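# Place wooden block centred over the well on sticks

## Task

Using any number of the four arms (arm1 at about x=+0.22, y=+0.56, z=+0.72 facing -90°; arm2 at x=-0.52, y=+0.50, z=+0.72 facing -90°; arm3 at x=-0.22, y=-0.56, z=+0.72 facing +90°; arm4 at x=+0.52, y=-0.50, z=+0.72 facing +90°, angles counter-clockwise from +x), set the wooden block down so that its centre sits above the well's middle (x = 0, y = 0) in the scene frame. The well is a square opening with nothing beneath it but the floor, its edges parallel to x and y, and a ring of wooden sticks already bridges it. The block and sticks may hang out over the opening. The block must stay there on its own, with no robot holding it up; finally open the grippers and move the arms out of the way.

## Robot and tools

Robots: four identical i2rt Big YAM arms named arm1, arm2, arm3 and arm4, each bolted to its own desk around the well. Every arm has six revolute joints, a two-finger gripper and a camera on the wrist (arm1_cam_wrist to arm4_cam_wrist). A fixed room camera, cam_high, looks at the scene. With joints 1 and 6 at zero and the hand level and pointing forward, the wrist camera rides on top of the hand and views the fingertips. Reach is about 1.0 m from the joint1 axis.

Frames: one shared scene frame, origin on the floor, +z up; the well centre is x=0, y=0. The hand point is halfway between the fingertips; its z axis runs along the fingers and its y axis is the direction the fingers open and close. Foot poses are not printed anywhere, so use the approximate mounting positions in the task.

execute_actions: argument actions is a list holding exactly one action or none (empty list just reports state and images). An action is an object keyed by arm name; each arm entry has a single key joints, an object of absolute joint targets (not offsets) by name. Include only the arms and joints you want to command. Units and ranges: joint1_rad -2.879 to 2.879 (rotation about the foot, positive counter-clockwise seen from above, 0 points the arm the way its foot faces); joint2_rad 0 to 3.141 (shoulder, 0 means upper arm aimed back about level, increasing lifts it up then forward); joint3_rad 0 to 3.019 (elbow, 0 is fully folded, increasing opens it); joint4_rad -1.692 to 1.57 (hand pitch, positive tilts fingers up); joint5_rad -1.57 to 1.57 (hand yaw, positive toward the arm's right); joint6_rad -2.094 to 2.094 (hand roll, positive clockwise when viewed from behind the hand); gripper_m 0 to 0.093 metres, the fingertip gap. Done tolerances are about ±0.045, ±0.14, ±0.09, ±0.055, ±0.03, ±0.035 rad and ±0.003 m. Optional cameras is a list of names from arm1_cam_wrist, arm2_cam_wrist, arm3_cam_wrist, arm4_cam_wrist, cam_high or all; omitted or null gives all, [] gives none. An unknown key, camera name or out-of-range number rejects the whole call and nothing moves. Every motion in an action starts at once; joints have different speeds, so the hand can take a wide curved path. One action runs at most 15 s.

wait: seconds from 0 to 10; commands nothing and returns state and images. zoom_image: camera plus region [x0, y0, x1, y1] in pixels of that camera's latest full image, top-left is (0,0), at most 504 by 504. read_manual: optional section, only "licences"; it moves nothing. finished_scene: scene number (1 or 2); final and irreversible, reports success, and starts the next scene whose task appears in the result.

Reading results: a pictures line lists cameras in image order. joint_positions gives current joint values. joint_status tells how each commanded joint ended: off_target (stopped short, may still push), contact_stop or time_out (the target is dropped and the joint holds where it stopped, though after time_out a joint may keep a nearby target and keep pushing), not_followed (a self- and inter-arm collision check blocked the arm's targets; a line "joint command not followed" and usually a cause line appear; the arm may retry those targets on later actions; any gripper target is still done). on_its_own lists what the call did not command; "held at" is a joint's held target, not its position. To relieve a pushing joint, command it to its reported position. A tiny change near the current value may not move a joint. MOTOR HOT warns from 85 °C; at 100 °C an OVER-TEMPERATURE FAULT drops the arm and its gripper, and affected keys show limit_stop_at_motor_heat; resend targets after cooling.

Cautions: a Big YAM does not halt on contact and can push hard, so avoid pressing into the block, sticks, desks or other arms. A hard press between two robots ends the run; the collision check ignores fingers, gripper housings and wrist cameras and may act late. Joints left out of an action may still be driving toward earlier targets. Holding loads heats motors, even while you are thinking. Do not drop, slam or knock the block or sticks, and never push anything out of the work area, which ends the scene. Loose objects may occasionally get a brief nudge. The block must rest by itself before finishing: open the gripper and retract every arm clear first. Fewer seconds of robot motion is better.

Each tool is called as name([rows], argument=value, ...), one row to a line, values as JSON.

## Session

execute_actions(actions=[])

Scene clock: 0.00 s.
Motor temperatures (°C, as the motors report them): arm1=[31 29 34 33 32 30] | arm2=[34 35 31 31 32 33] | arm3=[30 32 30 33 32 34] | arm4=[31 32 31 33 31 32]
arm1.joint_positions: joint1_rad=-0.190 joint2_rad=+0.446 joint3_rad=+1.454 joint4_rad=-1.220 joint5_rad=-0.100 joint6_rad=-0.330 gripper_m=+0.095
arm1.joint_status: not commanded
arm1.hand: x=+0.2059 y=+0.3975 z=+1.3464 quat_wxyz=(-0.353, -0.481, -0.616, +0.513) (m; scene frame)
arm2.joint_positions: joint1_rad=+0.397 joint2_rad=+0.533 joint3_rad=+1.338 joint4_rad=-1.284 joint5_rad=+0.020 joint6_rad=-0.061 gripper_m=+0.095
arm2.joint_status: not commanded
arm2.hand: x=-0.4413 y=+0.3010 z=+1.3225 quat_wxyz=(-0.412, -0.463, -0.719, +0.315) (m; scene frame)
arm3.joint_positions: joint1_rad=+0.491 joint2_rad=+0.600 joint3_rad=+1.402 joint4_rad=-1.412 joint5_rad=+0.208 joint6_rad=-0.258 gripper_m=+0.095
arm3.joint_status: not commanded
arm3.hand: x=-0.2812 y=-0.3598 z=+1.3128 quat_wxyz=(-0.354, +0.790, -0.392, -0.312) (m; scene frame)
arm4.joint_positions: joint1_rad=-0.146 joint2_rad=+0.434 joint3_rad=+1.459 joint4_rad=-1.348 joint5_rad=+0.154 joint6_rad=+0.406 gripper_m=+0.094
arm4.joint_status: not commanded
arm4.hand: x=+0.5721 y=-0.3687 z=+1.4155 quat_wxyz=(-0.401, +0.354, -0.730, -0.426) (m; scene frame)
pictures: arm1_cam_wrist, arm2_cam_wrist, arm3_cam_wrist, arm4_cam_wrist, cam_high
Images, in order (width x height): arm1_cam_wrist 504x504, arm2_cam_wrist 504x504, arm3_cam_wrist 504x504, arm4_cam_wrist 504x504, cam_high 504x504.

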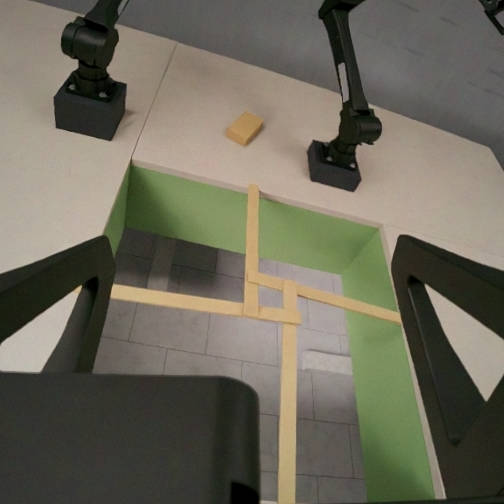

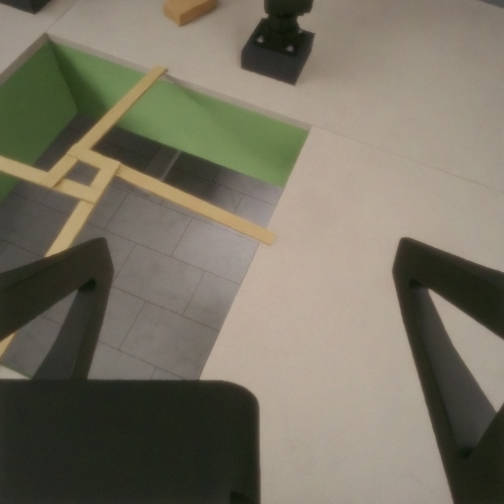

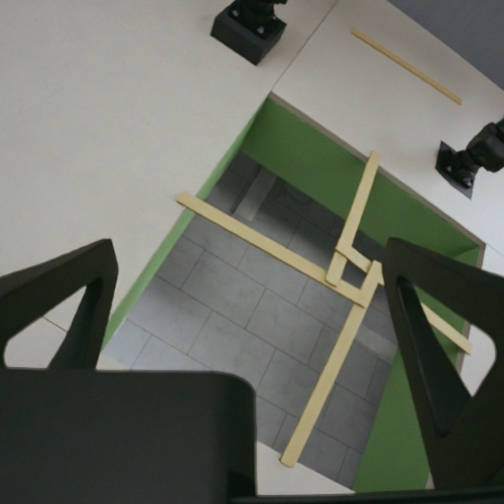

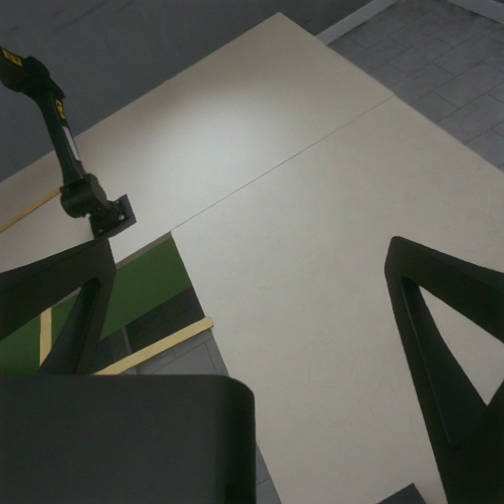

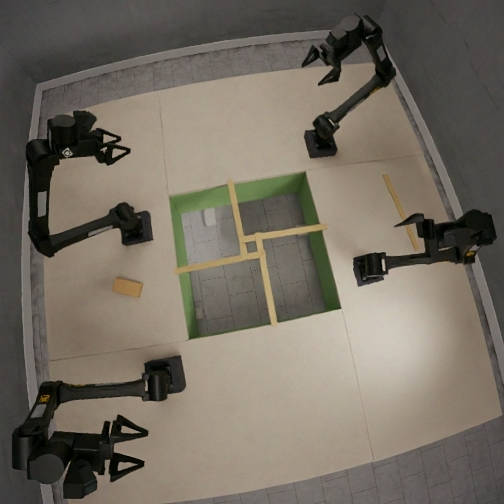

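execute_actions([
  {"arm3":{"joints":{"joint1_rad":-1.83,"joint2_rad":1.18,"joint3_rad":0.9,"joint4_rad":-1.29,"joint5_rad":0,"joint6_rad":0}}},
], cameras=["arm3_cam_wrist","cam_high"])

Scene clock: 12.50 s.
Motor temperatures (°C, as the motors report them): arm1=[31 30 37 33 32 30] | arm2=[34 35 34 31 32 33] | arm3=[30 32 33 33 32 34] | arm4=[31 32 34 34 31 32]
arm1.joint_positions: joint1_rad=-0.190 joint2_rad=+0.446 joint3_rad=+1.454 joint4_rad=-1.220 joint5_rad=-0.100 joint6_rad=-0.330 gripper_m=+0.095
arm1.joint_status: not commanded
arm1.hand: x=+0.2059 y=+0.3974 z=+1.3463 quat_wxyz=(-0.353, -0.482, -0.617, +0.513) (m; scene frame)
arm2.joint_positions: joint1_rad=+0.397 joint2_rad=+0.533 joint3_rad=+1.338 joint4_rad=-1.284 joint5_rad=+0.020 joint6_rad=-0.061 gripper_m=+0.095
arm2.joint_status: not commanded
arm2.hand: x=-0.4413 y=+0.3010 z=+1.3225 quat_wxyz=(-0.412, -0.463, -0.719, +0.315) (m; scene frame)
arm3.joint_positions: joint1_rad=-1.832 joint2_rad=+1.198 joint3_rad=+0.888 joint4_rad=-1.289 joint5_rad=+0.001 joint6_rad=-0.014 gripper_m=+0.095
arm3.joint_status: all done
arm3.hand: x=+0.0797 y=-0.6348 z=+0.9163 quat_wxyz=(+0.021, -0.115, -0.993, -0.003) (m; scene frame)
arm4.joint_positions: joint1_rad=-0.146 joint2_rad=+0.434 joint3_rad=+1.459 joint4_rad=-1.348 joint5_rad=+0.154 joint6_rad=+0.406 gripper_m=+0.094
arm4.joint_status: not commanded
arm4.hand: x=+0.5721 y=-0.3687 z=+1.4155 quat_wxyz=(-0.401, +0.354, -0.730, -0.426) (m; scene frame)
pictures: arm3_cam_wrist, cam_high
Images, in order (width x height): arm3_cam_wrist 504x504, cam_high 504x504.

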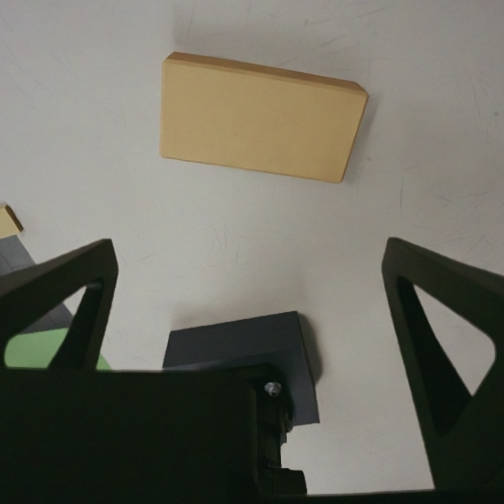

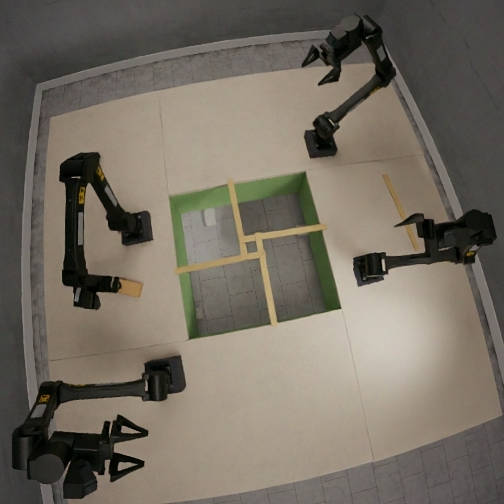

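execute_actions([
  {"arm3":{"joints":{"joint2_rad":1.32,"joint3_rad":0.72,"joint4_rad":-0.97,"joint6_rad":-1.41}}},
], cameras=["arm3_cam_wrist","cam_high"])

Scene clock: 24.90 s.
Motor temperatures (°C, as the motors report them): arm1=[31 30 38 33 32 30] | arm2=[34 35 35 31 32 33] | arm3=[30 33 34 33 32 34] | arm4=[31 32 35 34 31 32]
arm1.joint_positions: joint1_rad=-0.190 joint2_rad=+0.446 joint3_rad=+1.454 joint4_rad=-1.220 joint5_rad=-0.100 joint6_rad=-0.330 gripper_m=+0.095
arm1.joint_status: not commanded
arm1.hand: x=+0.2059 y=+0.3974 z=+1.3463 quat_wxyz=(-0.353, -0.482, -0.617, +0.513) (m; scene frame)
arm2.joint_positions: joint1_rad=+0.397 joint2_rad=+0.533 joint3_rad=+1.338 joint4_rad=-1.284 joint5_rad=+0.020 joint6_rad=-0.061 gripper_m=+0.095
arm2.joint_status: not commanded
arm2.hand: x=-0.4413 y=+0.3010 z=+1.3225 quat_wxyz=(-0.412, -0.463, -0.719, +0.315) (m; scene frame)
arm3.joint_positions: joint1_rad=-1.832 joint2_rad=+1.334 joint3_rad=+0.709 joint4_rad=-0.983 joint5_rad=+0.001 joint6_rad=-1.395 gripper_m=+0.095
arm3.joint_status: all done
arm3.hand: x=+0.0742 y=-0.6333 z=+0.8161 quat_wxyz=(+0.017, +0.544, -0.839, -0.019) (m; scene frame)
arm4.joint_positions: joint1_rad=-0.146 joint2_rad=+0.434 joint3_rad=+1.459 joint4_rad=-1.348 joint5_rad=+0.154 joint6_rad=+0.406 gripper_m=+0.094
arm4.joint_status: not commanded
arm4.hand: x=+0.5721 y=-0.3687 z=+1.4155 quat_wxyz=(-0.401, +0.354, -0.730, -0.426) (m; scene frame)
pictures: arm3_cam_wrist, cam_high
Images, in order (width x height): arm3_cam_wrist 504x504, cam_high 504x504.

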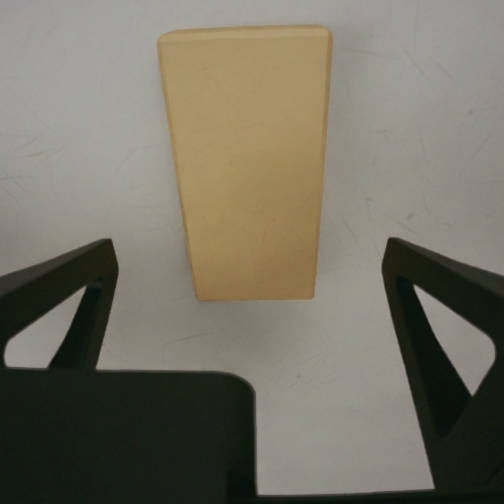

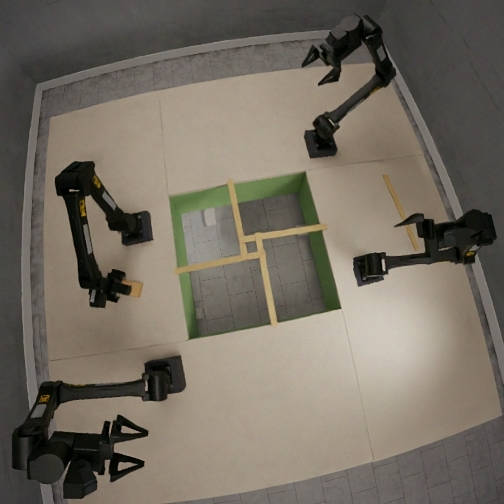

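execute_actions([
  {"arm3":{"joints":{"joint2_rad":1.50,"joint3_rad":0.635,"joint4_rad":-0.70}}},
], cameras=["arm3_cam_wrist"])

execute_actions([
  {"arm3":{"joints":{"gripper_m":0.03}}},
], cameras=["arm3_cam_wrist"])

Scene clock: 31.30 s.
Motor temperatures (°C, as the motors report them): arm1=[31 30 39 33 32 30] | arm2=[34 35 36 31 32 33] | arm3=[30 33 34 33 32 34] | arm4=[31 32 35 34 31 32]
arm1.joint_positions: joint1_rad=-0.190 joint2_rad=+0.446 joint3_rad=+1.454 joint4_rad=-1.220 joint5_rad=-0.100 joint6_rad=-0.330 gripper_m=+0.095
arm1.joint_status: not commanded
arm1.hand: x=+0.2059 y=+0.3974 z=+1.3463 quat_wxyz=(-0.353, -0.482, -0.617, +0.513) (m; scene frame)
arm2.joint_positions: joint1_rad=+0.397 joint2_rad=+0.533 joint3_rad=+1.338 joint4_rad=-1.284 joint5_rad=+0.020 joint6_rad=-0.061 gripper_m=+0.095
arm2.joint_status: not commanded
arm2.hand: x=-0.4413 y=+0.3010 z=+1.3225 quat_wxyz=(-0.412, -0.463, -0.719, +0.315) (m; scene frame)
arm3.joint_positions: joint1_rad=-1.832 joint2_rad=+1.510 joint3_rad=+0.634 joint4_rad=-0.713 joint5_rad=+0.001 joint6_rad=-1.395 gripper_m=+0.095
arm3.joint_status: all done
arm3.hand: x=+0.0799 y=-0.6346 z=+0.7439 quat_wxyz=(+0.011, +0.544, -0.839, -0.012) (m; scene frame)
arm4.joint_positions: joint1_rad=-0.146 joint2_rad=+0.434 joint3_rad=+1.459 joint4_rad=-1.348 joint5_rad=+0.154 joint6_rad=+0.406 gripper_m=+0.094
arm4.joint_status: not commanded
arm4.hand: x=+0.5721 y=-0.3687 z=+1.4155 quat_wxyz=(-0.401, +0.354, -0.730, -0.426) (m; scene frame)
pictures: arm3_cam_wrist
Images, in order (width x height): arm3_cam_wrist 504x504.

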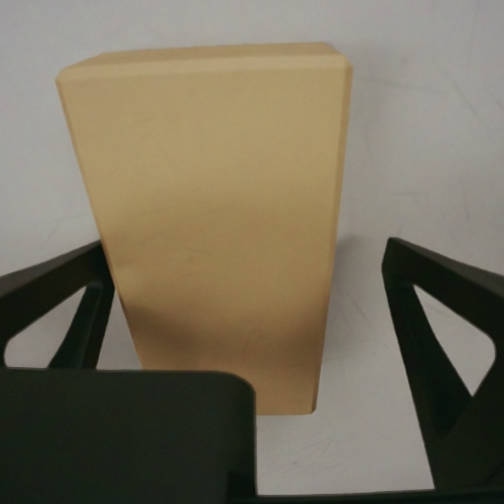

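Scene clock: 31.93 s.
Motor temperatures (°C, as the motors report them): arm1=[31 30 39 33 32 30] | arm2=[34 35 36 31 32 33] | arm3=[30 33 34 33 32 34] | arm4=[31 32 35 34 31 32]
arm1.joint_positions: joint1_rad=-0.190 joint2_rad=+0.446 joint3_rad=+1.454 joint4_rad=-1.220 joint5_rad=-0.100 joint6_rad=-0.330 gripper_m=+0.095
arm1.joint_status: not commanded
arm1.hand: x=+0.2059 y=+0.3974 z=+1.3463 quat_wxyz=(-0.353, -0.482, -0.617, +0.513) (m; scene frame)
arm2.joint_positions: joint1_rad=+0.397 joint2_rad=+0.533 joint3_rad=+1.338 joint4_rad=-1.284 joint5_rad=+0.020 joint6_rad=-0.061 gripper_m=+0.095
arm2.joint_status: not commanded
arm2.hand: x=-0.4413 y=+0.3010 z=+1.3225 quat_wxyz=(-0.412, -0.463, -0.719, +0.315) (m; scene frame)
arm3.joint_positions: joint1_rad=-1.832 joint2_rad=+1.510 joint3_rad=+0.634 joint4_rad=-0.709 joint5_rad=+0.000 joint6_rad=-1.396 gripper_m=+0.069
arm3.joint_status: gripper_m off_target (ended at +0.069, target +0.030)
arm3.hand: x=+0.0808 y=-0.6347 z=+0.7439 quat_wxyz=(+0.009, +0.545, -0.839, -0.011) (m; scene frame)
arm4.joint_positions: joint1_rad=-0.146 joint2_rad=+0.434 joint3_rad=+1.459 joint4_rad=-1.348 joint5_rad=+0.154 joint6_rad=+0.406 gripper_m=+0.094
arm4.joint_status: not commanded
arm4.hand: x=+0.5721 y=-0.3687 z=+1.4155 quat_wxyz=(-0.401, +0.354, -0.730, -0.426) (m; scene frame)
pictures: arm3_cam_wrist
Images, in order (width x height): arm3_cam_wrist 504x504.

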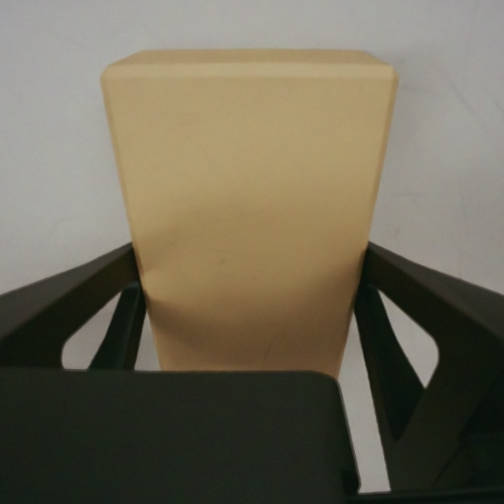

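execute_actions([
  {"arm3":{"joints":{"joint2_rad":1.18,"joint3_rad":0.9,"joint4_rad":-1.29}}},
], cameras=[])

execute_actions([
  {"arm3":{"joints":{"joint1_rad":-0.374,"joint2_rad":1.986,"joint3_rad":1.672,"joint4_rad":-1.257,"joint6_rad":-0.374}}},
], cameras=["arm3_cam_wrist","cam_high"])

Scene clock: 40.43 s.
Motor temperatures (°C, as the motors report them): arm1=[31 30 39 33 32 30] | arm2=[34 35 36 31 32 33] | arm3=[30 33 34 33 32 34] | arm4=[31 32 36 34 31 32]
arm1.joint_positions: joint1_rad=-0.190 joint2_rad=+0.446 joint3_rad=+1.454 joint4_rad=-1.220 joint5_rad=-0.100 joint6_rad=-0.330 gripper_m=+0.095
arm1.joint_status: not commanded
arm1.hand: x=+0.2059 y=+0.3974 z=+1.3463 quat_wxyz=(-0.353, -0.482, -0.617, +0.513) (m; scene frame)
arm2.joint_positions: joint1_rad=+0.397 joint2_rad=+0.533 joint3_rad=+1.338 joint4_rad=-1.284 joint5_rad=+0.020 joint6_rad=-0.061 gripper_m=+0.095
arm2.joint_status: not commanded
arm2.hand: x=-0.4413 y=+0.3010 z=+1.3225 quat_wxyz=(-0.412, -0.463, -0.719, +0.315) (m; scene frame)
arm3.joint_positions: joint1_rad=-1.832 joint2_rad=+1.177 joint3_rad=+0.877 joint4_rad=-1.279 joint5_rad=+0.000 joint6_rad=-1.396 gripper_m=+0.069
arm3.joint_status: all done
arm3.hand: x=+0.0779 y=-0.6342 z=+0.9180 quat_wxyz=(+0.007, +0.545, -0.839, -0.009) (m; scene frame)
arm4.joint_positions: joint1_rad=-0.146 joint2_rad=+0.434 joint3_rad=+1.459 joint4_rad=-1.348 joint5_rad=+0.154 joint6_rad=+0.406 gripper_m=+0.094
arm4.joint_status: not commanded
arm4.hand: x=+0.5721 y=-0.3687 z=+1.4155 quat_wxyz=(-0.401, +0.354, -0.730, -0.426) (m; scene frame)
pictures: none
No camera images: the call's "cameras" was empty. Leave "cameras" out to get every camera's image.

Scene clock: 42.47 s.
Motor temperatures (°C, as the motors report them): arm1=[31 30 39 33 32 30] | arm2=[34 35 36 31 32 33] | arm3=[30 33 35 33 32 34] | arm4=[31 32 36 34 31 32]
arm1.joint_positions: joint1_rad=-0.190 joint2_rad=+0.446 joint3_rad=+1.454 joint4_rad=-1.220 joint5_rad=-0.100 joint6_rad=-0.330 gripper_m=+0.095
arm1.joint_status: not commanded
arm1.hand: x=+0.2059 y=+0.3974 z=+1.3463 quat_wxyz=(-0.353, -0.482, -0.617, +0.513) (m; scene frame)
arm2.joint_positions: joint1_rad=+0.397 joint2_rad=+0.533 joint3_rad=+1.338 joint4_rad=-1.284 joint5_rad=+0.020 joint6_rad=-0.061 gripper_m=+0.095
arm2.joint_status: not commanded
arm2.hand: x=-0.4413 y=+0.3010 z=+1.3225 quat_wxyz=(-0.412, -0.463, -0.719, +0.315) (m; scene frame)
arm3.joint_positions: joint1_rad=-0.380 joint2_rad=+2.021 joint3_rad=+1.612 joint4_rad=-1.246 joint5_rad=-0.003 joint6_rad=-0.389 gripper_m=+0.069
arm3.joint_status: all done
arm3.hand: x=-0.0114 y=-0.0203 z=+0.8193 quat_wxyz=(+0.042, +0.716, -0.697, +0.009) (m; scene frame)
arm4.joint_positions: joint1_rad=-0.146 joint2_rad=+0.434 joint3_rad=+1.459 joint4_rad=-1.348 joint5_rad=+0.154 joint6_rad=+0.406 gripper_m=+0.094
arm4.joint_status: not commanded
arm4.hand: x=+0.5721 y=-0.3687 z=+1.4155 quat_wxyz=(-0.401, +0.354, -0.730, -0.426) (m; scene frame)
pictures: arm3_cam_wrist, cam_high
Images, in order (width x height): arm3_cam_wrist 504x504, cam_high 504x504.

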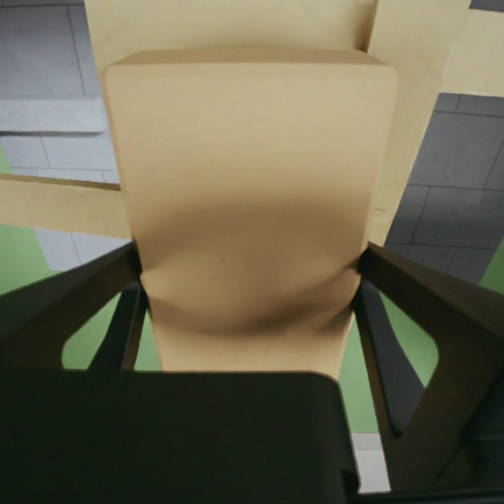

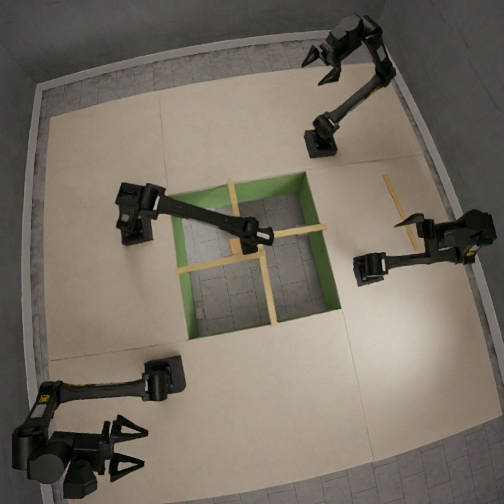

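execute_actions([
  {"arm3":{"joints":{"joint1_rad":-0.385,"joint2_rad":2.02,"joint4_rad":-1.14}}},
], cameras=["arm3_cam_wrist","arm1_cam_wrist"])

Scene clock: 49.53 s.
Motor temperatures (°C, as the motors report them): arm1=[31 30 39 33 32 30] | arm2=[34 35 36 31 32 33] | arm3=[30 35 37 33 32 34] | arm4=[31 32 36 34 31 32]
arm1.joint_positions: joint1_rad=-0.190 joint2_rad=+0.446 joint3_rad=+1.454 joint4_rad=-1.220 joint5_rad=-0.100 joint6_rad=-0.330 gripper_m=+0.095
arm1.joint_status: not commanded
arm1.hand: x=+0.2059 y=+0.3974 z=+1.3463 quat_wxyz=(-0.353, -0.482, -0.617, +0.513) (m; scene frame)
arm2.joint_positions: joint1_rad=+0.397 joint2_rad=+0.533 joint3_rad=+1.338 joint4_rad=-1.284 joint5_rad=+0.020 joint6_rad=-0.061 gripper_m=+0.095
arm2.joint_status: not commanded
arm2.hand: x=-0.4413 y=+0.3010 z=+1.3225 quat_wxyz=(-0.412, -0.463, -0.719, +0.315) (m; scene frame)
arm3.joint_positions: joint1_rad=-0.380 joint2_rad=+2.021 joint3_rad=+1.612 joint4_rad=-1.153 joint5_rad=-0.003 joint6_rad=-0.389 gripper_m=+0.069
arm3.joint_status: all done
arm3.hand: x=-0.0034 y=+0.0009 z=+0.8184 quat_wxyz=(+0.000, +0.716, -0.698, -0.009) (m; scene frame)
arm4.joint_positions: joint1_rad=-0.146 joint2_rad=+0.434 joint3_rad=+1.459 joint4_rad=-1.348 joint5_rad=+0.154 joint6_rad=+0.406 gripper_m=+0.094
arm4.joint_status: not commanded
arm4.hand: x=+0.5721 y=-0.3687 z=+1.4155 quat_wxyz=(-0.401, +0.354, -0.730, -0.426) (m; scene frame)
pictures: arm1_cam_wrist, arm3_cam_wrist
Images, in order (width x height): arm1_cam_wrist 504x504, arm3_cam_wrist 504x504.

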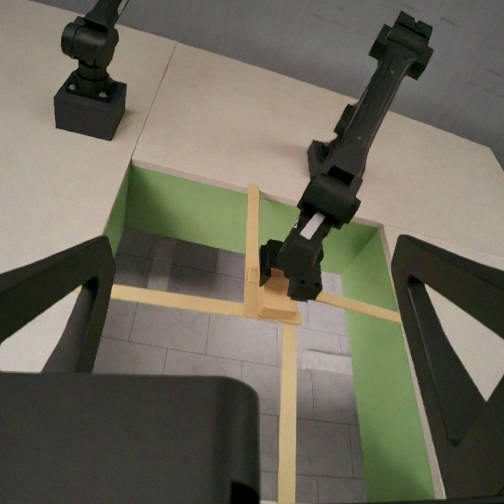

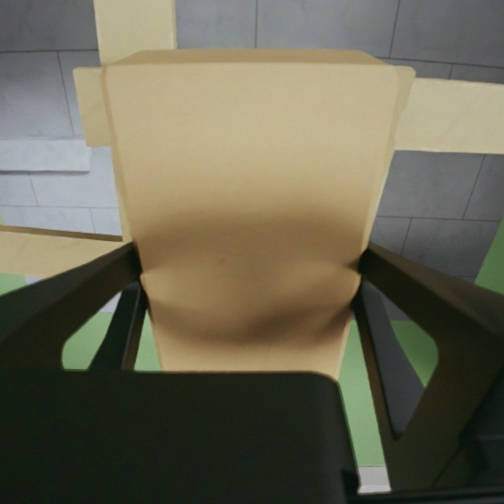

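Lower a bit.

execute_actions([
  {"arm3":{"joints":{"joint2_rad":2.07,"joint4_rad":-1.08}}},
], cameras=["arm3_cam_wrist"])

Scene clock: 55.80 s.
Motor temperatures (°C, as the motors report them): arm1=[31 30 39 33 32 30] | arm2=[34 35 37 31 32 33] | arm3=[30 36 38 33 32 34] | arm4=[31 32 36 34 31 32]
arm1.joint_positions: joint1_rad=-0.190 joint2_rad=+0.446 joint3_rad=+1.454 joint4_rad=-1.220 joint5_rad=-0.100 joint6_rad=-0.330 gripper_m=+0.095
arm1.joint_status: not commanded
arm1.hand: x=+0.2059 y=+0.3974 z=+1.3463 quat_wxyz=(-0.353, -0.482, -0.617, +0.513) (m; scene frame)
arm2.joint_positions: joint1_rad=+0.397 joint2_rad=+0.533 joint3_rad=+1.338 joint4_rad=-1.284 joint5_rad=+0.020 joint6_rad=-0.061 gripper_m=+0.095
arm2.joint_status: not commanded
arm2.hand: x=-0.4413 y=+0.3010 z=+1.3225 quat_wxyz=(-0.412, -0.463, -0.719, +0.315) (m; scene frame)
arm3.joint_positions: joint1_rad=-0.380 joint2_rad=+2.057 joint3_rad=+1.622 joint4_rad=-1.094 joint5_rad=+0.002 joint6_rad=-0.387 gripper_m=+0.069
arm3.joint_status: all done
arm3.hand: x=+0.0027 y=+0.0148 z=+0.8011 quat_wxyz=(-0.016, +0.715, -0.699, -0.014) (m; scene frame)
arm4.joint_positions: joint1_rad=-0.146 joint2_rad=+0.434 joint3_rad=+1.459 joint4_rad=-1.348 joint5_rad=+0.154 joint6_rad=+0.406 gripper_m=+0.094
arm4.joint_status: not commanded
arm4.hand: x=+0.5721 y=-0.3687 z=+1.4155 quat_wxyz=(-0.401, +0.354, -0.730, -0.426) (m; scene frame)
pictures: arm3_cam_wrist
Images, in order (width x height): arm3_cam_wrist 504x504.

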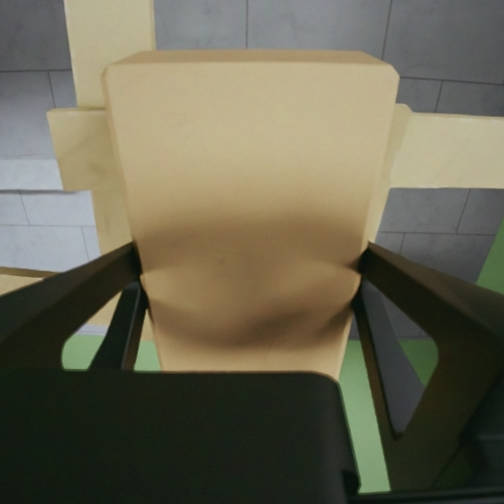

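Appears to be touching. Release.

execute_actions([
  {"arm3":{"joints":{"gripper_m":0.093}}},
], cameras=[])

execute_actions([
  {"arm3":{"joints":{"joint2_rad":1.6,"joint4_rad":-1.5}}},
], cameras=["arm3_cam_wrist","cam_high"])

Scene clock: 63.43 s.
Motor temperatures (°C, as the motors report them): arm1=[31 30 40 33 32 30] | arm2=[34 35 37 31 32 33] | arm3=[30 37 39 33 32 34] | arm4=[31 32 36 34 31 32]
arm1.joint_positions: joint1_rad=-0.190 joint2_rad=+0.446 joint3_rad=+1.454 joint4_rad=-1.220 joint5_rad=-0.100 joint6_rad=-0.330 gripper_m=+0.095
arm1.joint_status: not commanded
arm1.hand: x=+0.2059 y=+0.3974 z=+1.3463 quat_wxyz=(-0.353, -0.482, -0.617, +0.513) (m; scene frame)
arm2.joint_positions: joint1_rad=+0.397 joint2_rad=+0.533 joint3_rad=+1.338 joint4_rad=-1.284 joint5_rad=+0.020 joint6_rad=-0.061 gripper_m=+0.095
arm2.joint_status: not commanded
arm2.hand: x=-0.4413 y=+0.3010 z=+1.3225 quat_wxyz=(-0.412, -0.463, -0.719, +0.315) (m; scene frame)
arm3.joint_positions: joint1_rad=-0.380 joint2_rad=+2.057 joint3_rad=+1.622 joint4_rad=-1.094 joint5_rad=+0.001 joint6_rad=-0.387 gripper_m=+0.093
arm3.joint_status: all done
arm3.hand: x=+0.0026 y=+0.0148 z=+0.8011 quat_wxyz=(-0.016, +0.715, -0.699, -0.014) (m; scene frame)
arm4.joint_positions: joint1_rad=-0.146 joint2_rad=+0.434 joint3_rad=+1.459 joint4_rad=-1.348 joint5_rad=+0.154 joint6_rad=+0.406 gripper_m=+0.094
arm4.joint_status: not commanded
arm4.hand: x=+0.5721 y=-0.3687 z=+1.4155 quat_wxyz=(-0.401, +0.354, -0.730, -0.426) (m; scene frame)
pictures: none
No camera images: the call's "cameras" was empty. Leave "cameras" out to get every camera's image.

Scene clock: 65.07 s.
Motor temperatures (°C, as the motors report them): arm1=[31 30 40 33 32 30] | arm2=[34 35 37 31 32 33] | arm3=[30 37 39 33 32 34] | arm4=[31 32 36 34 31 32]
arm1.joint_positions: joint1_rad=-0.190 joint2_rad=+0.446 joint3_rad=+1.454 joint4_rad=-1.220 joint5_rad=-0.100 joint6_rad=-0.330 gripper_m=+0.095
arm1.joint_status: not commanded
arm1.hand: x=+0.2059 y=+0.3974 z=+1.3463 quat_wxyz=(-0.353, -0.482, -0.617, +0.513) (m; scene frame)
arm2.joint_positions: joint1_rad=+0.397 joint2_rad=+0.533 joint3_rad=+1.338 joint4_rad=-1.284 joint5_rad=+0.020 joint6_rad=-0.061 gripper_m=+0.095
arm2.joint_status: not commanded
arm2.hand: x=-0.4413 y=+0.3010 z=+1.3225 quat_wxyz=(-0.412, -0.463, -0.719, +0.315) (m; scene frame)
arm3.joint_positions: joint1_rad=-0.380 joint2_rad=+1.602 joint3_rad=+1.652 joint4_rad=-1.490 joint5_rad=+0.001 joint6_rad=-0.387 gripper_m=+0.093
arm3.joint_status: all done
arm3.hand: x=-0.0296 y=-0.0802 z=+1.0569 quat_wxyz=(-0.057, +0.713, -0.698, -0.032) (m; scene frame)
arm4.joint_positions: joint1_rad=-0.146 joint2_rad=+0.434 joint3_rad=+1.459 joint4_rad=-1.348 joint5_rad=+0.154 joint6_rad=+0.406 gripper_m=+0.094
arm4.joint_status: not commanded
arm4.hand: x=+0.5721 y=-0.3687 z=+1.4155 quat_wxyz=(-0.401, +0.354, -0.730, -0.426) (m; scene frame)
pictures: arm3_cam_wrist, cam_high
Images, in order (width x height): arm3_cam_wrist 504x504, cam_high 504x504.

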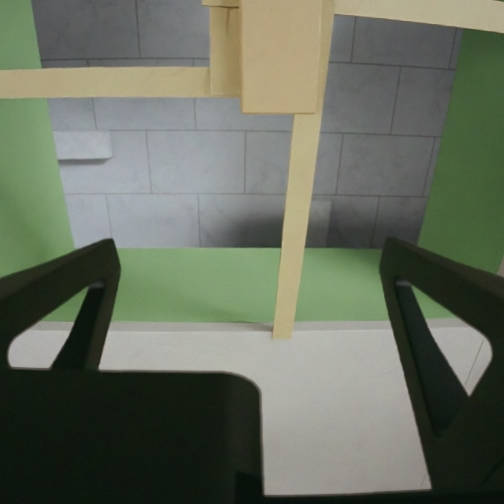

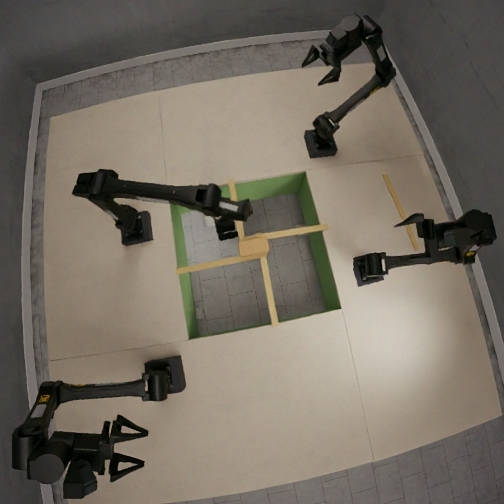

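finished_scene(scene=1)

The scene is finished: the task was done.


## Next scene

The same job, from a new start.

execute_actions(actions=[], cameras=["cam_high"])

Scene clock: 0.00 s.
Motor temperatures (°C, as the motors report them): arm1=[31 29 35 33 32 30] | arm2=[34 35 33 31 32 33] | arm3=[30 33 32 33 32 34] | arm4=[31 32 33 33 31 32]
arm1.joint_positions: joint1_rad=-0.332 joint2_rad=+0.624 joint3_rad=+1.425 joint4_rad=-1.435 joint5_rad=+0.085 joint6_rad=+0.296 gripper_m=+0.095
arm1.joint_status: not commanded
arm1.hand: x=+0.1350 y=+0.3493 z=+1.2549 quat_wxyz=(-0.286, -0.800, -0.400, +0.343) (m; scene frame)
arm2.joint_positions: joint1_rad=-0.023 joint2_rad=+0.594 joint3_rad=+1.355 joint4_rad=-1.191 joint5_rad=+0.119 joint6_rad=+0.272 gripper_m=+0.095
arm2.joint_status: not commanded
arm2.hand: x=-0.5473 y=+0.2571 z=+1.3402 quat_wxyz=(-0.389, -0.698, -0.468, +0.379) (m; scene frame)
arm3.joint_positions: joint1_rad=+0.244 joint2_rad=+0.455 joint3_rad=+1.430 joint4_rad=-1.291 joint5_rad=-0.267 joint6_rad=+0.205 gripper_m=+0.095
arm3.joint_status: not commanded
arm3.hand: x=-0.2920 y=-0.4255 z=+1.3758 quat_wxyz=(-0.211, +0.632, -0.495, -0.557) (m; scene frame)
arm4.joint_positions: joint1_rad=-0.205 joint2_rad=+0.467 joint3_rad=+1.351 joint4_rad=-1.201 joint5_rad=+0.005 joint6_rad=+0.087 gripper_m=+0.094
arm4.joint_status: not commanded
arm4.hand: x=+0.5655 y=-0.3137 z=+1.3952 quat_wxyz=(-0.436, +0.481, -0.653, -0.391) (m; scene frame)
pictures: cam_high
Images, in order (width x height): cam_high 504x504.

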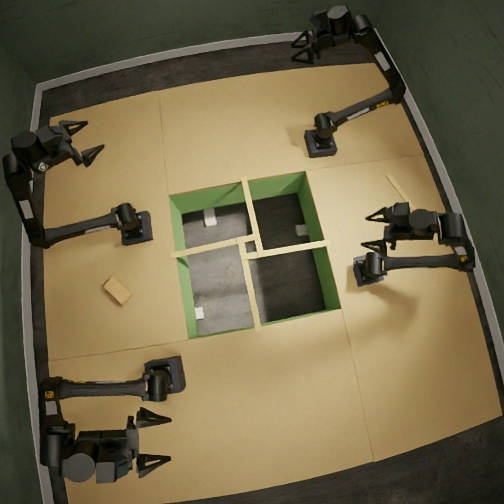

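execute_actions([
  {"arm3":{"joints":{"joint1_rad":-1.97,"joint2_rad":1.388,"joint3_rad":0.785,"joint4_rad":-0.97,"joint5_rad":0,"joint6_rad":-1.03}}},
], cameras=["arm3_cam_wrist"])

Scene clock: 7.23 s.
Motor temperatures (°C, as the motors report them): arm1=[31 29 38 33 32 30] | arm2=[34 35 35 31 32 33] | arm3=[30 33 33 33 32 34] | arm4=[31 32 35 34 31 32]
arm1.joint_positions: joint1_rad=-0.332 joint2_rad=+0.624 joint3_rad=+1.425 joint4_rad=-1.435 joint5_rad=+0.085 joint6_rad=+0.296 gripper_m=+0.095
arm1.joint_status: not commanded
arm1.hand: x=+0.1350 y=+0.3493 z=+1.2549 quat_wxyz=(-0.286, -0.800, -0.400, +0.343) (m; scene frame)
arm2.joint_positions: joint1_rad=-0.023 joint2_rad=+0.594 joint3_rad=+1.355 joint4_rad=-1.191 joint5_rad=+0.119 joint6_rad=+0.272 gripper_m=+0.095
arm2.joint_status: not commanded
arm2.hand: x=-0.5473 y=+0.2571 z=+1.3402 quat_wxyz=(-0.389, -0.698, -0.468, +0.379) (m; scene frame)
arm3.joint_positions: joint1_rad=-1.972 joint2_rad=+1.378 joint3_rad=+0.781 joint4_rad=-0.971 joint5_rad=-0.002 joint6_rad=-1.015 gripper_m=+0.095
arm3.joint_status: all done
arm3.hand: x=+0.0918 y=-0.6852 z=+0.8248 quat_wxyz=(+0.004, +0.310, -0.951, -0.004) (m; scene frame)
arm4.joint_positions: joint1_rad=-0.205 joint2_rad=+0.467 joint3_rad=+1.351 joint4_rad=-1.201 joint5_rad=+0.005 joint6_rad=+0.087 gripper_m=+0.094
arm4.joint_status: not commanded
arm4.hand: x=+0.5655 y=-0.3137 z=+1.3952 quat_wxyz=(-0.436, +0.481, -0.653, -0.391) (m; scene frame)
pictures: arm3_cam_wrist
Images, in order (width x height): arm3_cam_wrist 504x504.

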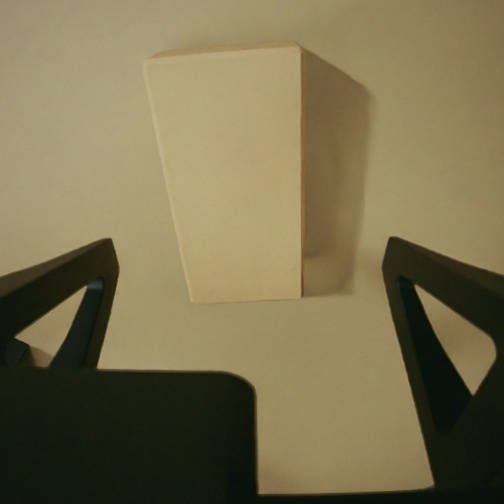

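execute_actions([
  {"arm3":{"joints":{"joint2_rad":1.534,"joint3_rad":0.677,"joint4_rad":-0.71,"joint6_rad":-1.11}}},
], cameras=["arm3_cam_wrist"])

execute_actions([
  {"arm3":{"joints":{"gripper_m":0.03}}},
], cameras=["arm3_cam_wrist"])

execute_actions([
  {"arm3":{"joints":{"joint2_rad":1.18,"joint3_rad":0.9,"joint4_rad":-1.29}}},
], cameras=[])

execute_actions([
  {"arm3":{"joints":{"joint1_rad":-0.38,"joint2_rad":1.986,"joint3_rad":1.672,"joint4_rad":-1.16,"joint6_rad":-0.374}}},
], cameras=["arm3_cam_wrist"])

Scene clock: 17.13 s.
Motor temperatures (°C, as the motors report them): arm1=[31 29 40 33 32 30] | arm2=[34 35 36 31 32 33] | arm3=[30 34 34 33 32 34] | arm4=[31 32 36 34 31 32]
arm1.joint_positions: joint1_rad=-0.332 joint2_rad=+0.624 joint3_rad=+1.425 joint4_rad=-1.435 joint5_rad=+0.085 joint6_rad=+0.296 gripper_m=+0.095
arm1.joint_status: not commanded
arm1.hand: x=+0.1350 y=+0.3493 z=+1.2549 quat_wxyz=(-0.286, -0.800, -0.400, +0.343) (m; scene frame)
arm2.joint_positions: joint1_rad=-0.023 joint2_rad=+0.594 joint3_rad=+1.355 joint4_rad=-1.191 joint5_rad=+0.119 joint6_rad=+0.272 gripper_m=+0.095
arm2.joint_status: not commanded
arm2.hand: x=-0.5473 y=+0.2571 z=+1.3402 quat_wxyz=(-0.389, -0.698, -0.468, +0.379) (m; scene frame)
arm3.joint_positions: joint1_rad=-1.972 joint2_rad=+1.537 joint3_rad=+0.676 joint4_rad=-0.723 joint5_rad=+0.001 joint6_rad=-1.095 gripper_m=+0.095
arm3.joint_status: all done
arm3.hand: x=+0.0816 y=-0.6817 z=+0.7461 quat_wxyz=(+0.011, +0.348, -0.938, -0.008) (m; scene frame)
arm4.joint_positions: joint1_rad=-0.205 joint2_rad=+0.467 joint3_rad=+1.351 joint4_rad=-1.201 joint5_rad=+0.005 joint6_rad=+0.087 gripper_m=+0.094
arm4.joint_status: not commanded
arm4.hand: x=+0.5655 y=-0.3137 z=+1.3952 quat_wxyz=(-0.436, +0.481, -0.653, -0.391) (m; scene frame)
pictures: arm3_cam_wrist
Images, in order (width x height): arm3_cam_wrist 504x504.

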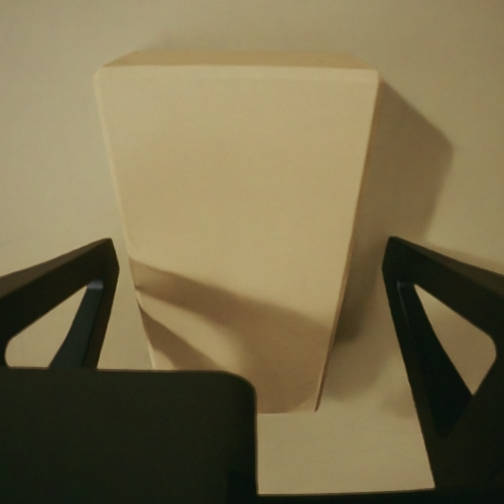

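Scene clock: 17.77 s.
Motor temperatures (°C, as the motors report them): arm1=[31 29 40 33 32 30] | arm2=[34 35 36 31 32 33] | arm3=[30 34 34 33 32 34] | arm4=[31 32 37 34 31 32]
arm1.joint_positions: joint1_rad=-0.332 joint2_rad=+0.624 joint3_rad=+1.425 joint4_rad=-1.435 joint5_rad=+0.085 joint6_rad=+0.296 gripper_m=+0.095
arm1.joint_status: not commanded
arm1.hand: x=+0.1350 y=+0.3493 z=+1.2549 quat_wxyz=(-0.286, -0.800, -0.400, +0.343) (m; scene frame)
arm2.joint_positions: joint1_rad=-0.023 joint2_rad=+0.594 joint3_rad=+1.355 joint4_rad=-1.191 joint5_rad=+0.119 joint6_rad=+0.272 gripper_m=+0.095
arm2.joint_status: not commanded
arm2.hand: x=-0.5473 y=+0.2571 z=+1.3402 quat_wxyz=(-0.389, -0.698, -0.468, +0.379) (m; scene frame)
arm3.joint_positions: joint1_rad=-1.972 joint2_rad=+1.537 joint3_rad=+0.676 joint4_rad=-0.721 joint5_rad=+0.000 joint6_rad=-1.095 gripper_m=+0.069
arm3.joint_status: gripper_m off_target (ended at +0.069, target +0.030)
arm3.hand: x=+0.0819 y=-0.6816 z=+0.7460 quat_wxyz=(+0.010, +0.348, -0.937, -0.008) (m; scene frame)
arm4.joint_positions: joint1_rad=-0.205 joint2_rad=+0.467 joint3_rad=+1.351 joint4_rad=-1.201 joint5_rad=+0.005 joint6_rad=+0.087 gripper_m=+0.094
arm4.joint_status: not commanded
arm4.hand: x=+0.5655 y=-0.3137 z=+1.3952 quat_wxyz=(-0.436, +0.481, -0.653, -0.391) (m; scene frame)
pictures: arm3_cam_wrist
Images, in order (width x height): arm3_cam_wrist 504x504.

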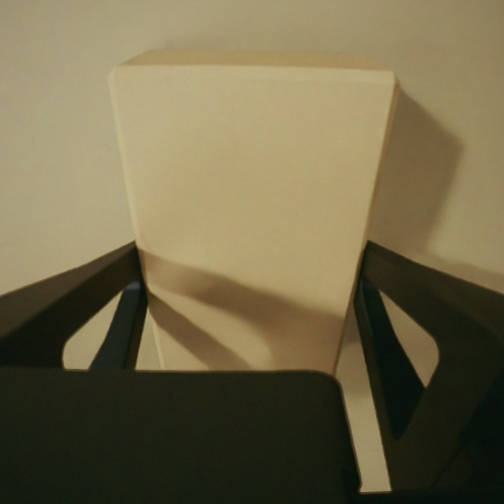

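Scene clock: 19.00 s.
Motor temperatures (°C, as the motors report them): arm1=[31 29 40 33 32 30] | arm2=[34 35 37 31 32 33] | arm3=[30 34 35 33 32 34] | arm4=[31 32 37 34 31 32]
arm1.joint_positions: joint1_rad=-0.332 joint2_rad=+0.624 joint3_rad=+1.425 joint4_rad=-1.435 joint5_rad=+0.085 joint6_rad=+0.296 gripper_m=+0.095
arm1.joint_status: not commanded
arm1.hand: x=+0.1350 y=+0.3493 z=+1.2549 quat_wxyz=(-0.286, -0.800, -0.400, +0.343) (m; scene frame)
arm2.joint_positions: joint1_rad=-0.023 joint2_rad=+0.594 joint3_rad=+1.355 joint4_rad=-1.191 joint5_rad=+0.119 joint6_rad=+0.272 gripper_m=+0.095
arm2.joint_status: not commanded
arm2.hand: x=-0.5473 y=+0.2571 z=+1.3402 quat_wxyz=(-0.389, -0.698, -0.468, +0.379) (m; scene frame)
arm3.joint_positions: joint1_rad=-1.972 joint2_rad=+1.174 joint3_rad=+0.876 joint4_rad=-1.279 joint5_rad=+0.000 joint6_rad=-1.095 gripper_m=+0.069
arm3.joint_status: all done
arm3.hand: x=+0.0643 y=-0.6743 z=+0.9187 quat_wxyz=(+0.008, +0.348, -0.937, -0.006) (m; scene frame)
arm4.joint_positions: joint1_rad=-0.205 joint2_rad=+0.467 joint3_rad=+1.351 joint4_rad=-1.201 joint5_rad=+0.005 joint6_rad=+0.087 gripper_m=+0.094
arm4.joint_status: not commanded
arm4.hand: x=+0.5655 y=-0.3137 z=+1.3952 quat_wxyz=(-0.436, +0.481, -0.653, -0.391) (m; scene frame)
pictures: none
No camera images: the call's "cameras" was empty. Leave "cameras" out to get every camera's image.

Scene clock: 21.07 s.
Motor temperatures (°C, as the motors report them): arm1=[31 29 41 33 32 30] | arm2=[34 35 37 31 32 33] | arm3=[30 34 36 33 32 34] | arm4=[31 32 37 34 31 32]
arm1.joint_positions: joint1_rad=-0.332 joint2_rad=+0.624 joint3_rad=+1.425 joint4_rad=-1.435 joint5_rad=+0.085 joint6_rad=+0.296 gripper_m=+0.095
arm1.joint_status: not commanded
arm1.hand: x=+0.1350 y=+0.3493 z=+1.2549 quat_wxyz=(-0.286, -0.800, -0.400, +0.343) (m; scene frame)
arm2.joint_positions: joint1_rad=-0.023 joint2_rad=+0.594 joint3_rad=+1.355 joint4_rad=-1.191 joint5_rad=+0.119 joint6_rad=+0.272 gripper_m=+0.095
arm2.joint_status: not commanded
arm2.hand: x=-0.5473 y=+0.2571 z=+1.3402 quat_wxyz=(-0.389, -0.698, -0.468, +0.379) (m; scene frame)
arm3.joint_positions: joint1_rad=-0.382 joint2_rad=+2.016 joint3_rad=+1.614 joint4_rad=-1.149 joint5_rad=-0.003 joint6_rad=-0.389 gripper_m=+0.069
arm3.joint_status: all done
arm3.hand: x=-0.0012 y=+0.0028 z=+0.8223 quat_wxyz=(-0.005, +0.715, -0.699, -0.012) (m; scene frame)
arm4.joint_positions: joint1_rad=-0.205 joint2_rad=+0.467 joint3_rad=+1.351 joint4_rad=-1.201 joint5_rad=+0.005 joint6_rad=+0.087 gripper_m=+0.094
arm4.joint_status: not commanded
arm4.hand: x=+0.5655 y=-0.3137 z=+1.3952 quat_wxyz=(-0.436, +0.481, -0.653, -0.391) (m; scene frame)
pictures: arm3_cam_wrist
Images, in order (width x height): arm3_cam_wrist 504x504.

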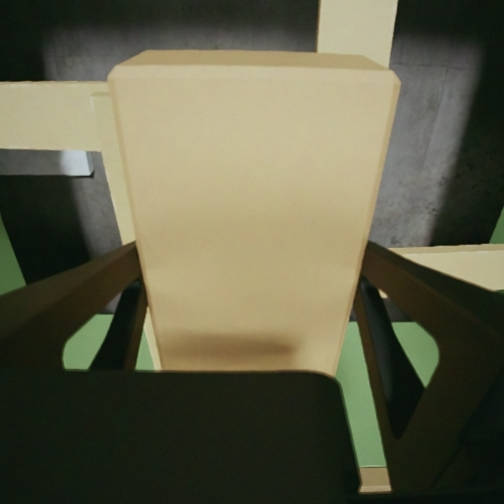

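execute_actions([
  {"arm3":{"joints":{"joint2_rad":2.07,"joint4_rad":-1.12}}},
], cameras=[])

execute_actions([
  {"arm3":{"joints":{"gripper_m":0.093}}},
], cameras=[])

execute_actions([
  {"arm3":{"joints":{"joint2_rad":1.6,"joint4_rad":-1.5}}},
], cameras=["cam_high"])

Scene clock: 27.00 s.
Motor temperatures (°C, as the motors report them): arm1=[31 29 41 33 32 30] | arm2=[34 35 37 31 32 33] | arm3=[30 36 38 33 32 34] | arm4=[31 32 37 34 31 32]
arm1.joint_positions: joint1_rad=-0.332 joint2_rad=+0.624 joint3_rad=+1.425 joint4_rad=-1.435 joint5_rad=+0.085 joint6_rad=+0.296 gripper_m=+0.095
arm1.joint_status: not commanded
arm1.hand: x=+0.1350 y=+0.3493 z=+1.2549 quat_wxyz=(-0.286, -0.800, -0.400, +0.343) (m; scene frame)
arm2.joint_positions: joint1_rad=-0.023 joint2_rad=+0.594 joint3_rad=+1.355 joint4_rad=-1.191 joint5_rad=+0.119 joint6_rad=+0.272 gripper_m=+0.095
arm2.joint_status: not commanded
arm2.hand: x=-0.5473 y=+0.2571 z=+1.3402 quat_wxyz=(-0.389, -0.698, -0.468, +0.379) (m; scene frame)
arm3.joint_positions: joint1_rad=-0.381 joint2_rad=+2.055 joint3_rad=+1.622 joint4_rad=-1.132 joint5_rad=+0.000 joint6_rad=-0.385 gripper_m=+0.069
arm3.joint_status: all done
arm3.hand: x=-0.0001 y=+0.0061 z=+0.8022 quat_wxyz=(+0.001, +0.714, -0.700, -0.007) (m; scene frame)
arm4.joint_positions: joint1_rad=-0.205 joint2_rad=+0.467 joint3_rad=+1.351 joint4_rad=-1.201 joint5_rad=+0.005 joint6_rad=+0.087 gripper_m=+0.094
arm4.joint_status: not commanded
arm4.hand: x=+0.5655 y=-0.3137 z=+1.3952 quat_wxyz=(-0.436, +0.481, -0.653, -0.391) (m; scene frame)
pictures: none
No camera images: the call's "cameras" was empty. Leave "cameras" out to get every camera's image.

Scene clock: 27.63 s.
Motor temperatures (°C, as the motors report them): arm1=[31 29 41 33 32 30] | arm2=[34 35 37 31 32 33] | arm3=[30 36 38 33 32 34] | arm4=[31 32 38 34 31 32]
arm1.joint_positions: joint1_rad=-0.332 joint2_rad=+0.624 joint3_rad=+1.425 joint4_rad=-1.435 joint5_rad=+0.085 joint6_rad=+0.296 gripper_m=+0.095
arm1.joint_status: not commanded
arm1.hand: x=+0.1350 y=+0.3493 z=+1.2549 quat_wxyz=(-0.286, -0.800, -0.400, +0.343) (m; scene frame)
arm2.joint_positions: joint1_rad=-0.023 joint2_rad=+0.594 joint3_rad=+1.355 joint4_rad=-1.191 joint5_rad=+0.119 joint6_rad=+0.272 gripper_m=+0.095
arm2.joint_status: not commanded
arm2.hand: x=-0.5473 y=+0.2571 z=+1.3402 quat_wxyz=(-0.389, -0.698, -0.468, +0.379) (m; scene frame)
arm3.joint_positions: joint1_rad=-0.381 joint2_rad=+2.055 joint3_rad=+1.622 joint4_rad=-1.132 joint5_rad=+0.000 joint6_rad=-0.385 gripper_m=+0.093
arm3.joint_status: all done
arm3.hand: x=-0.0002 y=+0.0061 z=+0.8022 quat_wxyz=(+0.001, +0.714, -0.700, -0.008) (m; scene frame)
arm4.joint_positions: joint1_rad=-0.205 joint2_rad=+0.467 joint3_rad=+1.351 joint4_rad=-1.201 joint5_rad=+0.005 joint6_rad=+0.087 gripper_m=+0.094
arm4.joint_status: not commanded
arm4.hand: x=+0.5655 y=-0.3137 z=+1.3952 quat_wxyz=(-0.436, +0.481, -0.653, -0.391) (m; scene frame)
pictures: none
No camera images: the call's "cameras" was empty. Leave "cameras" out to get every camera's image.

Scene clock: 29.17 s.
Motor temperatures (°C, as the motors report them): arm1=[31 29 41 33 32 30] | arm2=[34 35 37 31 32 33] | arm3=[30 36 38 33 32 34] | arm4=[31 32 38 34 31 32]
arm1.joint_positions: joint1_rad=-0.332 joint2_rad=+0.624 joint3_rad=+1.425 joint4_rad=-1.435 joint5_rad=+0.085 joint6_rad=+0.296 gripper_m=+0.095
arm1.joint_status: not commanded
arm1.hand: x=+0.1350 y=+0.3493 z=+1.2549 quat_wxyz=(-0.286, -0.800, -0.400, +0.343) (m; scene frame)
arm2.joint_positions: joint1_rad=-0.023 joint2_rad=+0.594 joint3_rad=+1.355 joint4_rad=-1.191 joint5_rad=+0.119 joint6_rad=+0.272 gripper_m=+0.095
arm2.joint_status: not commanded
arm2.hand: x=-0.5473 y=+0.2571 z=+1.3402 quat_wxyz=(-0.389, -0.698, -0.468, +0.379) (m; scene frame)
arm3.joint_positions: joint1_rad=-0.381 joint2_rad=+1.594 joint3_rad=+1.654 joint4_rad=-1.491 joint5_rad=+0.000 joint6_rad=-0.385 gripper_m=+0.093
arm3.joint_status: all done
arm3.hand: x=-0.0295 y=-0.0811 z=+1.0616 quat_wxyz=(-0.061, +0.712, -0.698, -0.035) (m; scene frame)
arm4.joint_positions: joint1_rad=-0.205 joint2_rad=+0.467 joint3_rad=+1.351 joint4_rad=-1.201 joint5_rad=+0.005 joint6_rad=+0.087 gripper_m=+0.094
arm4.joint_status: not commanded
arm4.hand: x=+0.5655 y=-0.3137 z=+1.3952 quat_wxyz=(-0.436, +0.481, -0.653, -0.391) (m; scene frame)
pictures: cam_high
Images, in order (width x height): cam_high 504x504.

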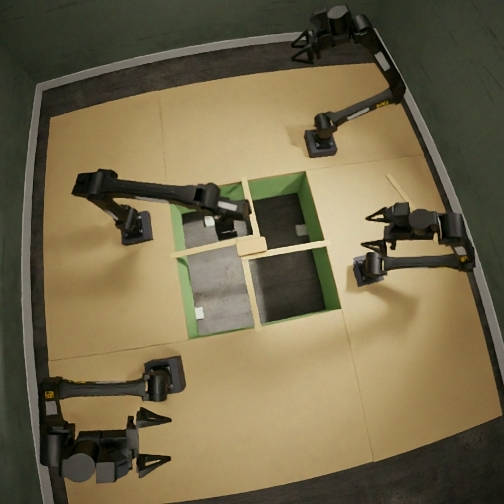

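finished_scene(scene=2)

The scene is finished: the task was done.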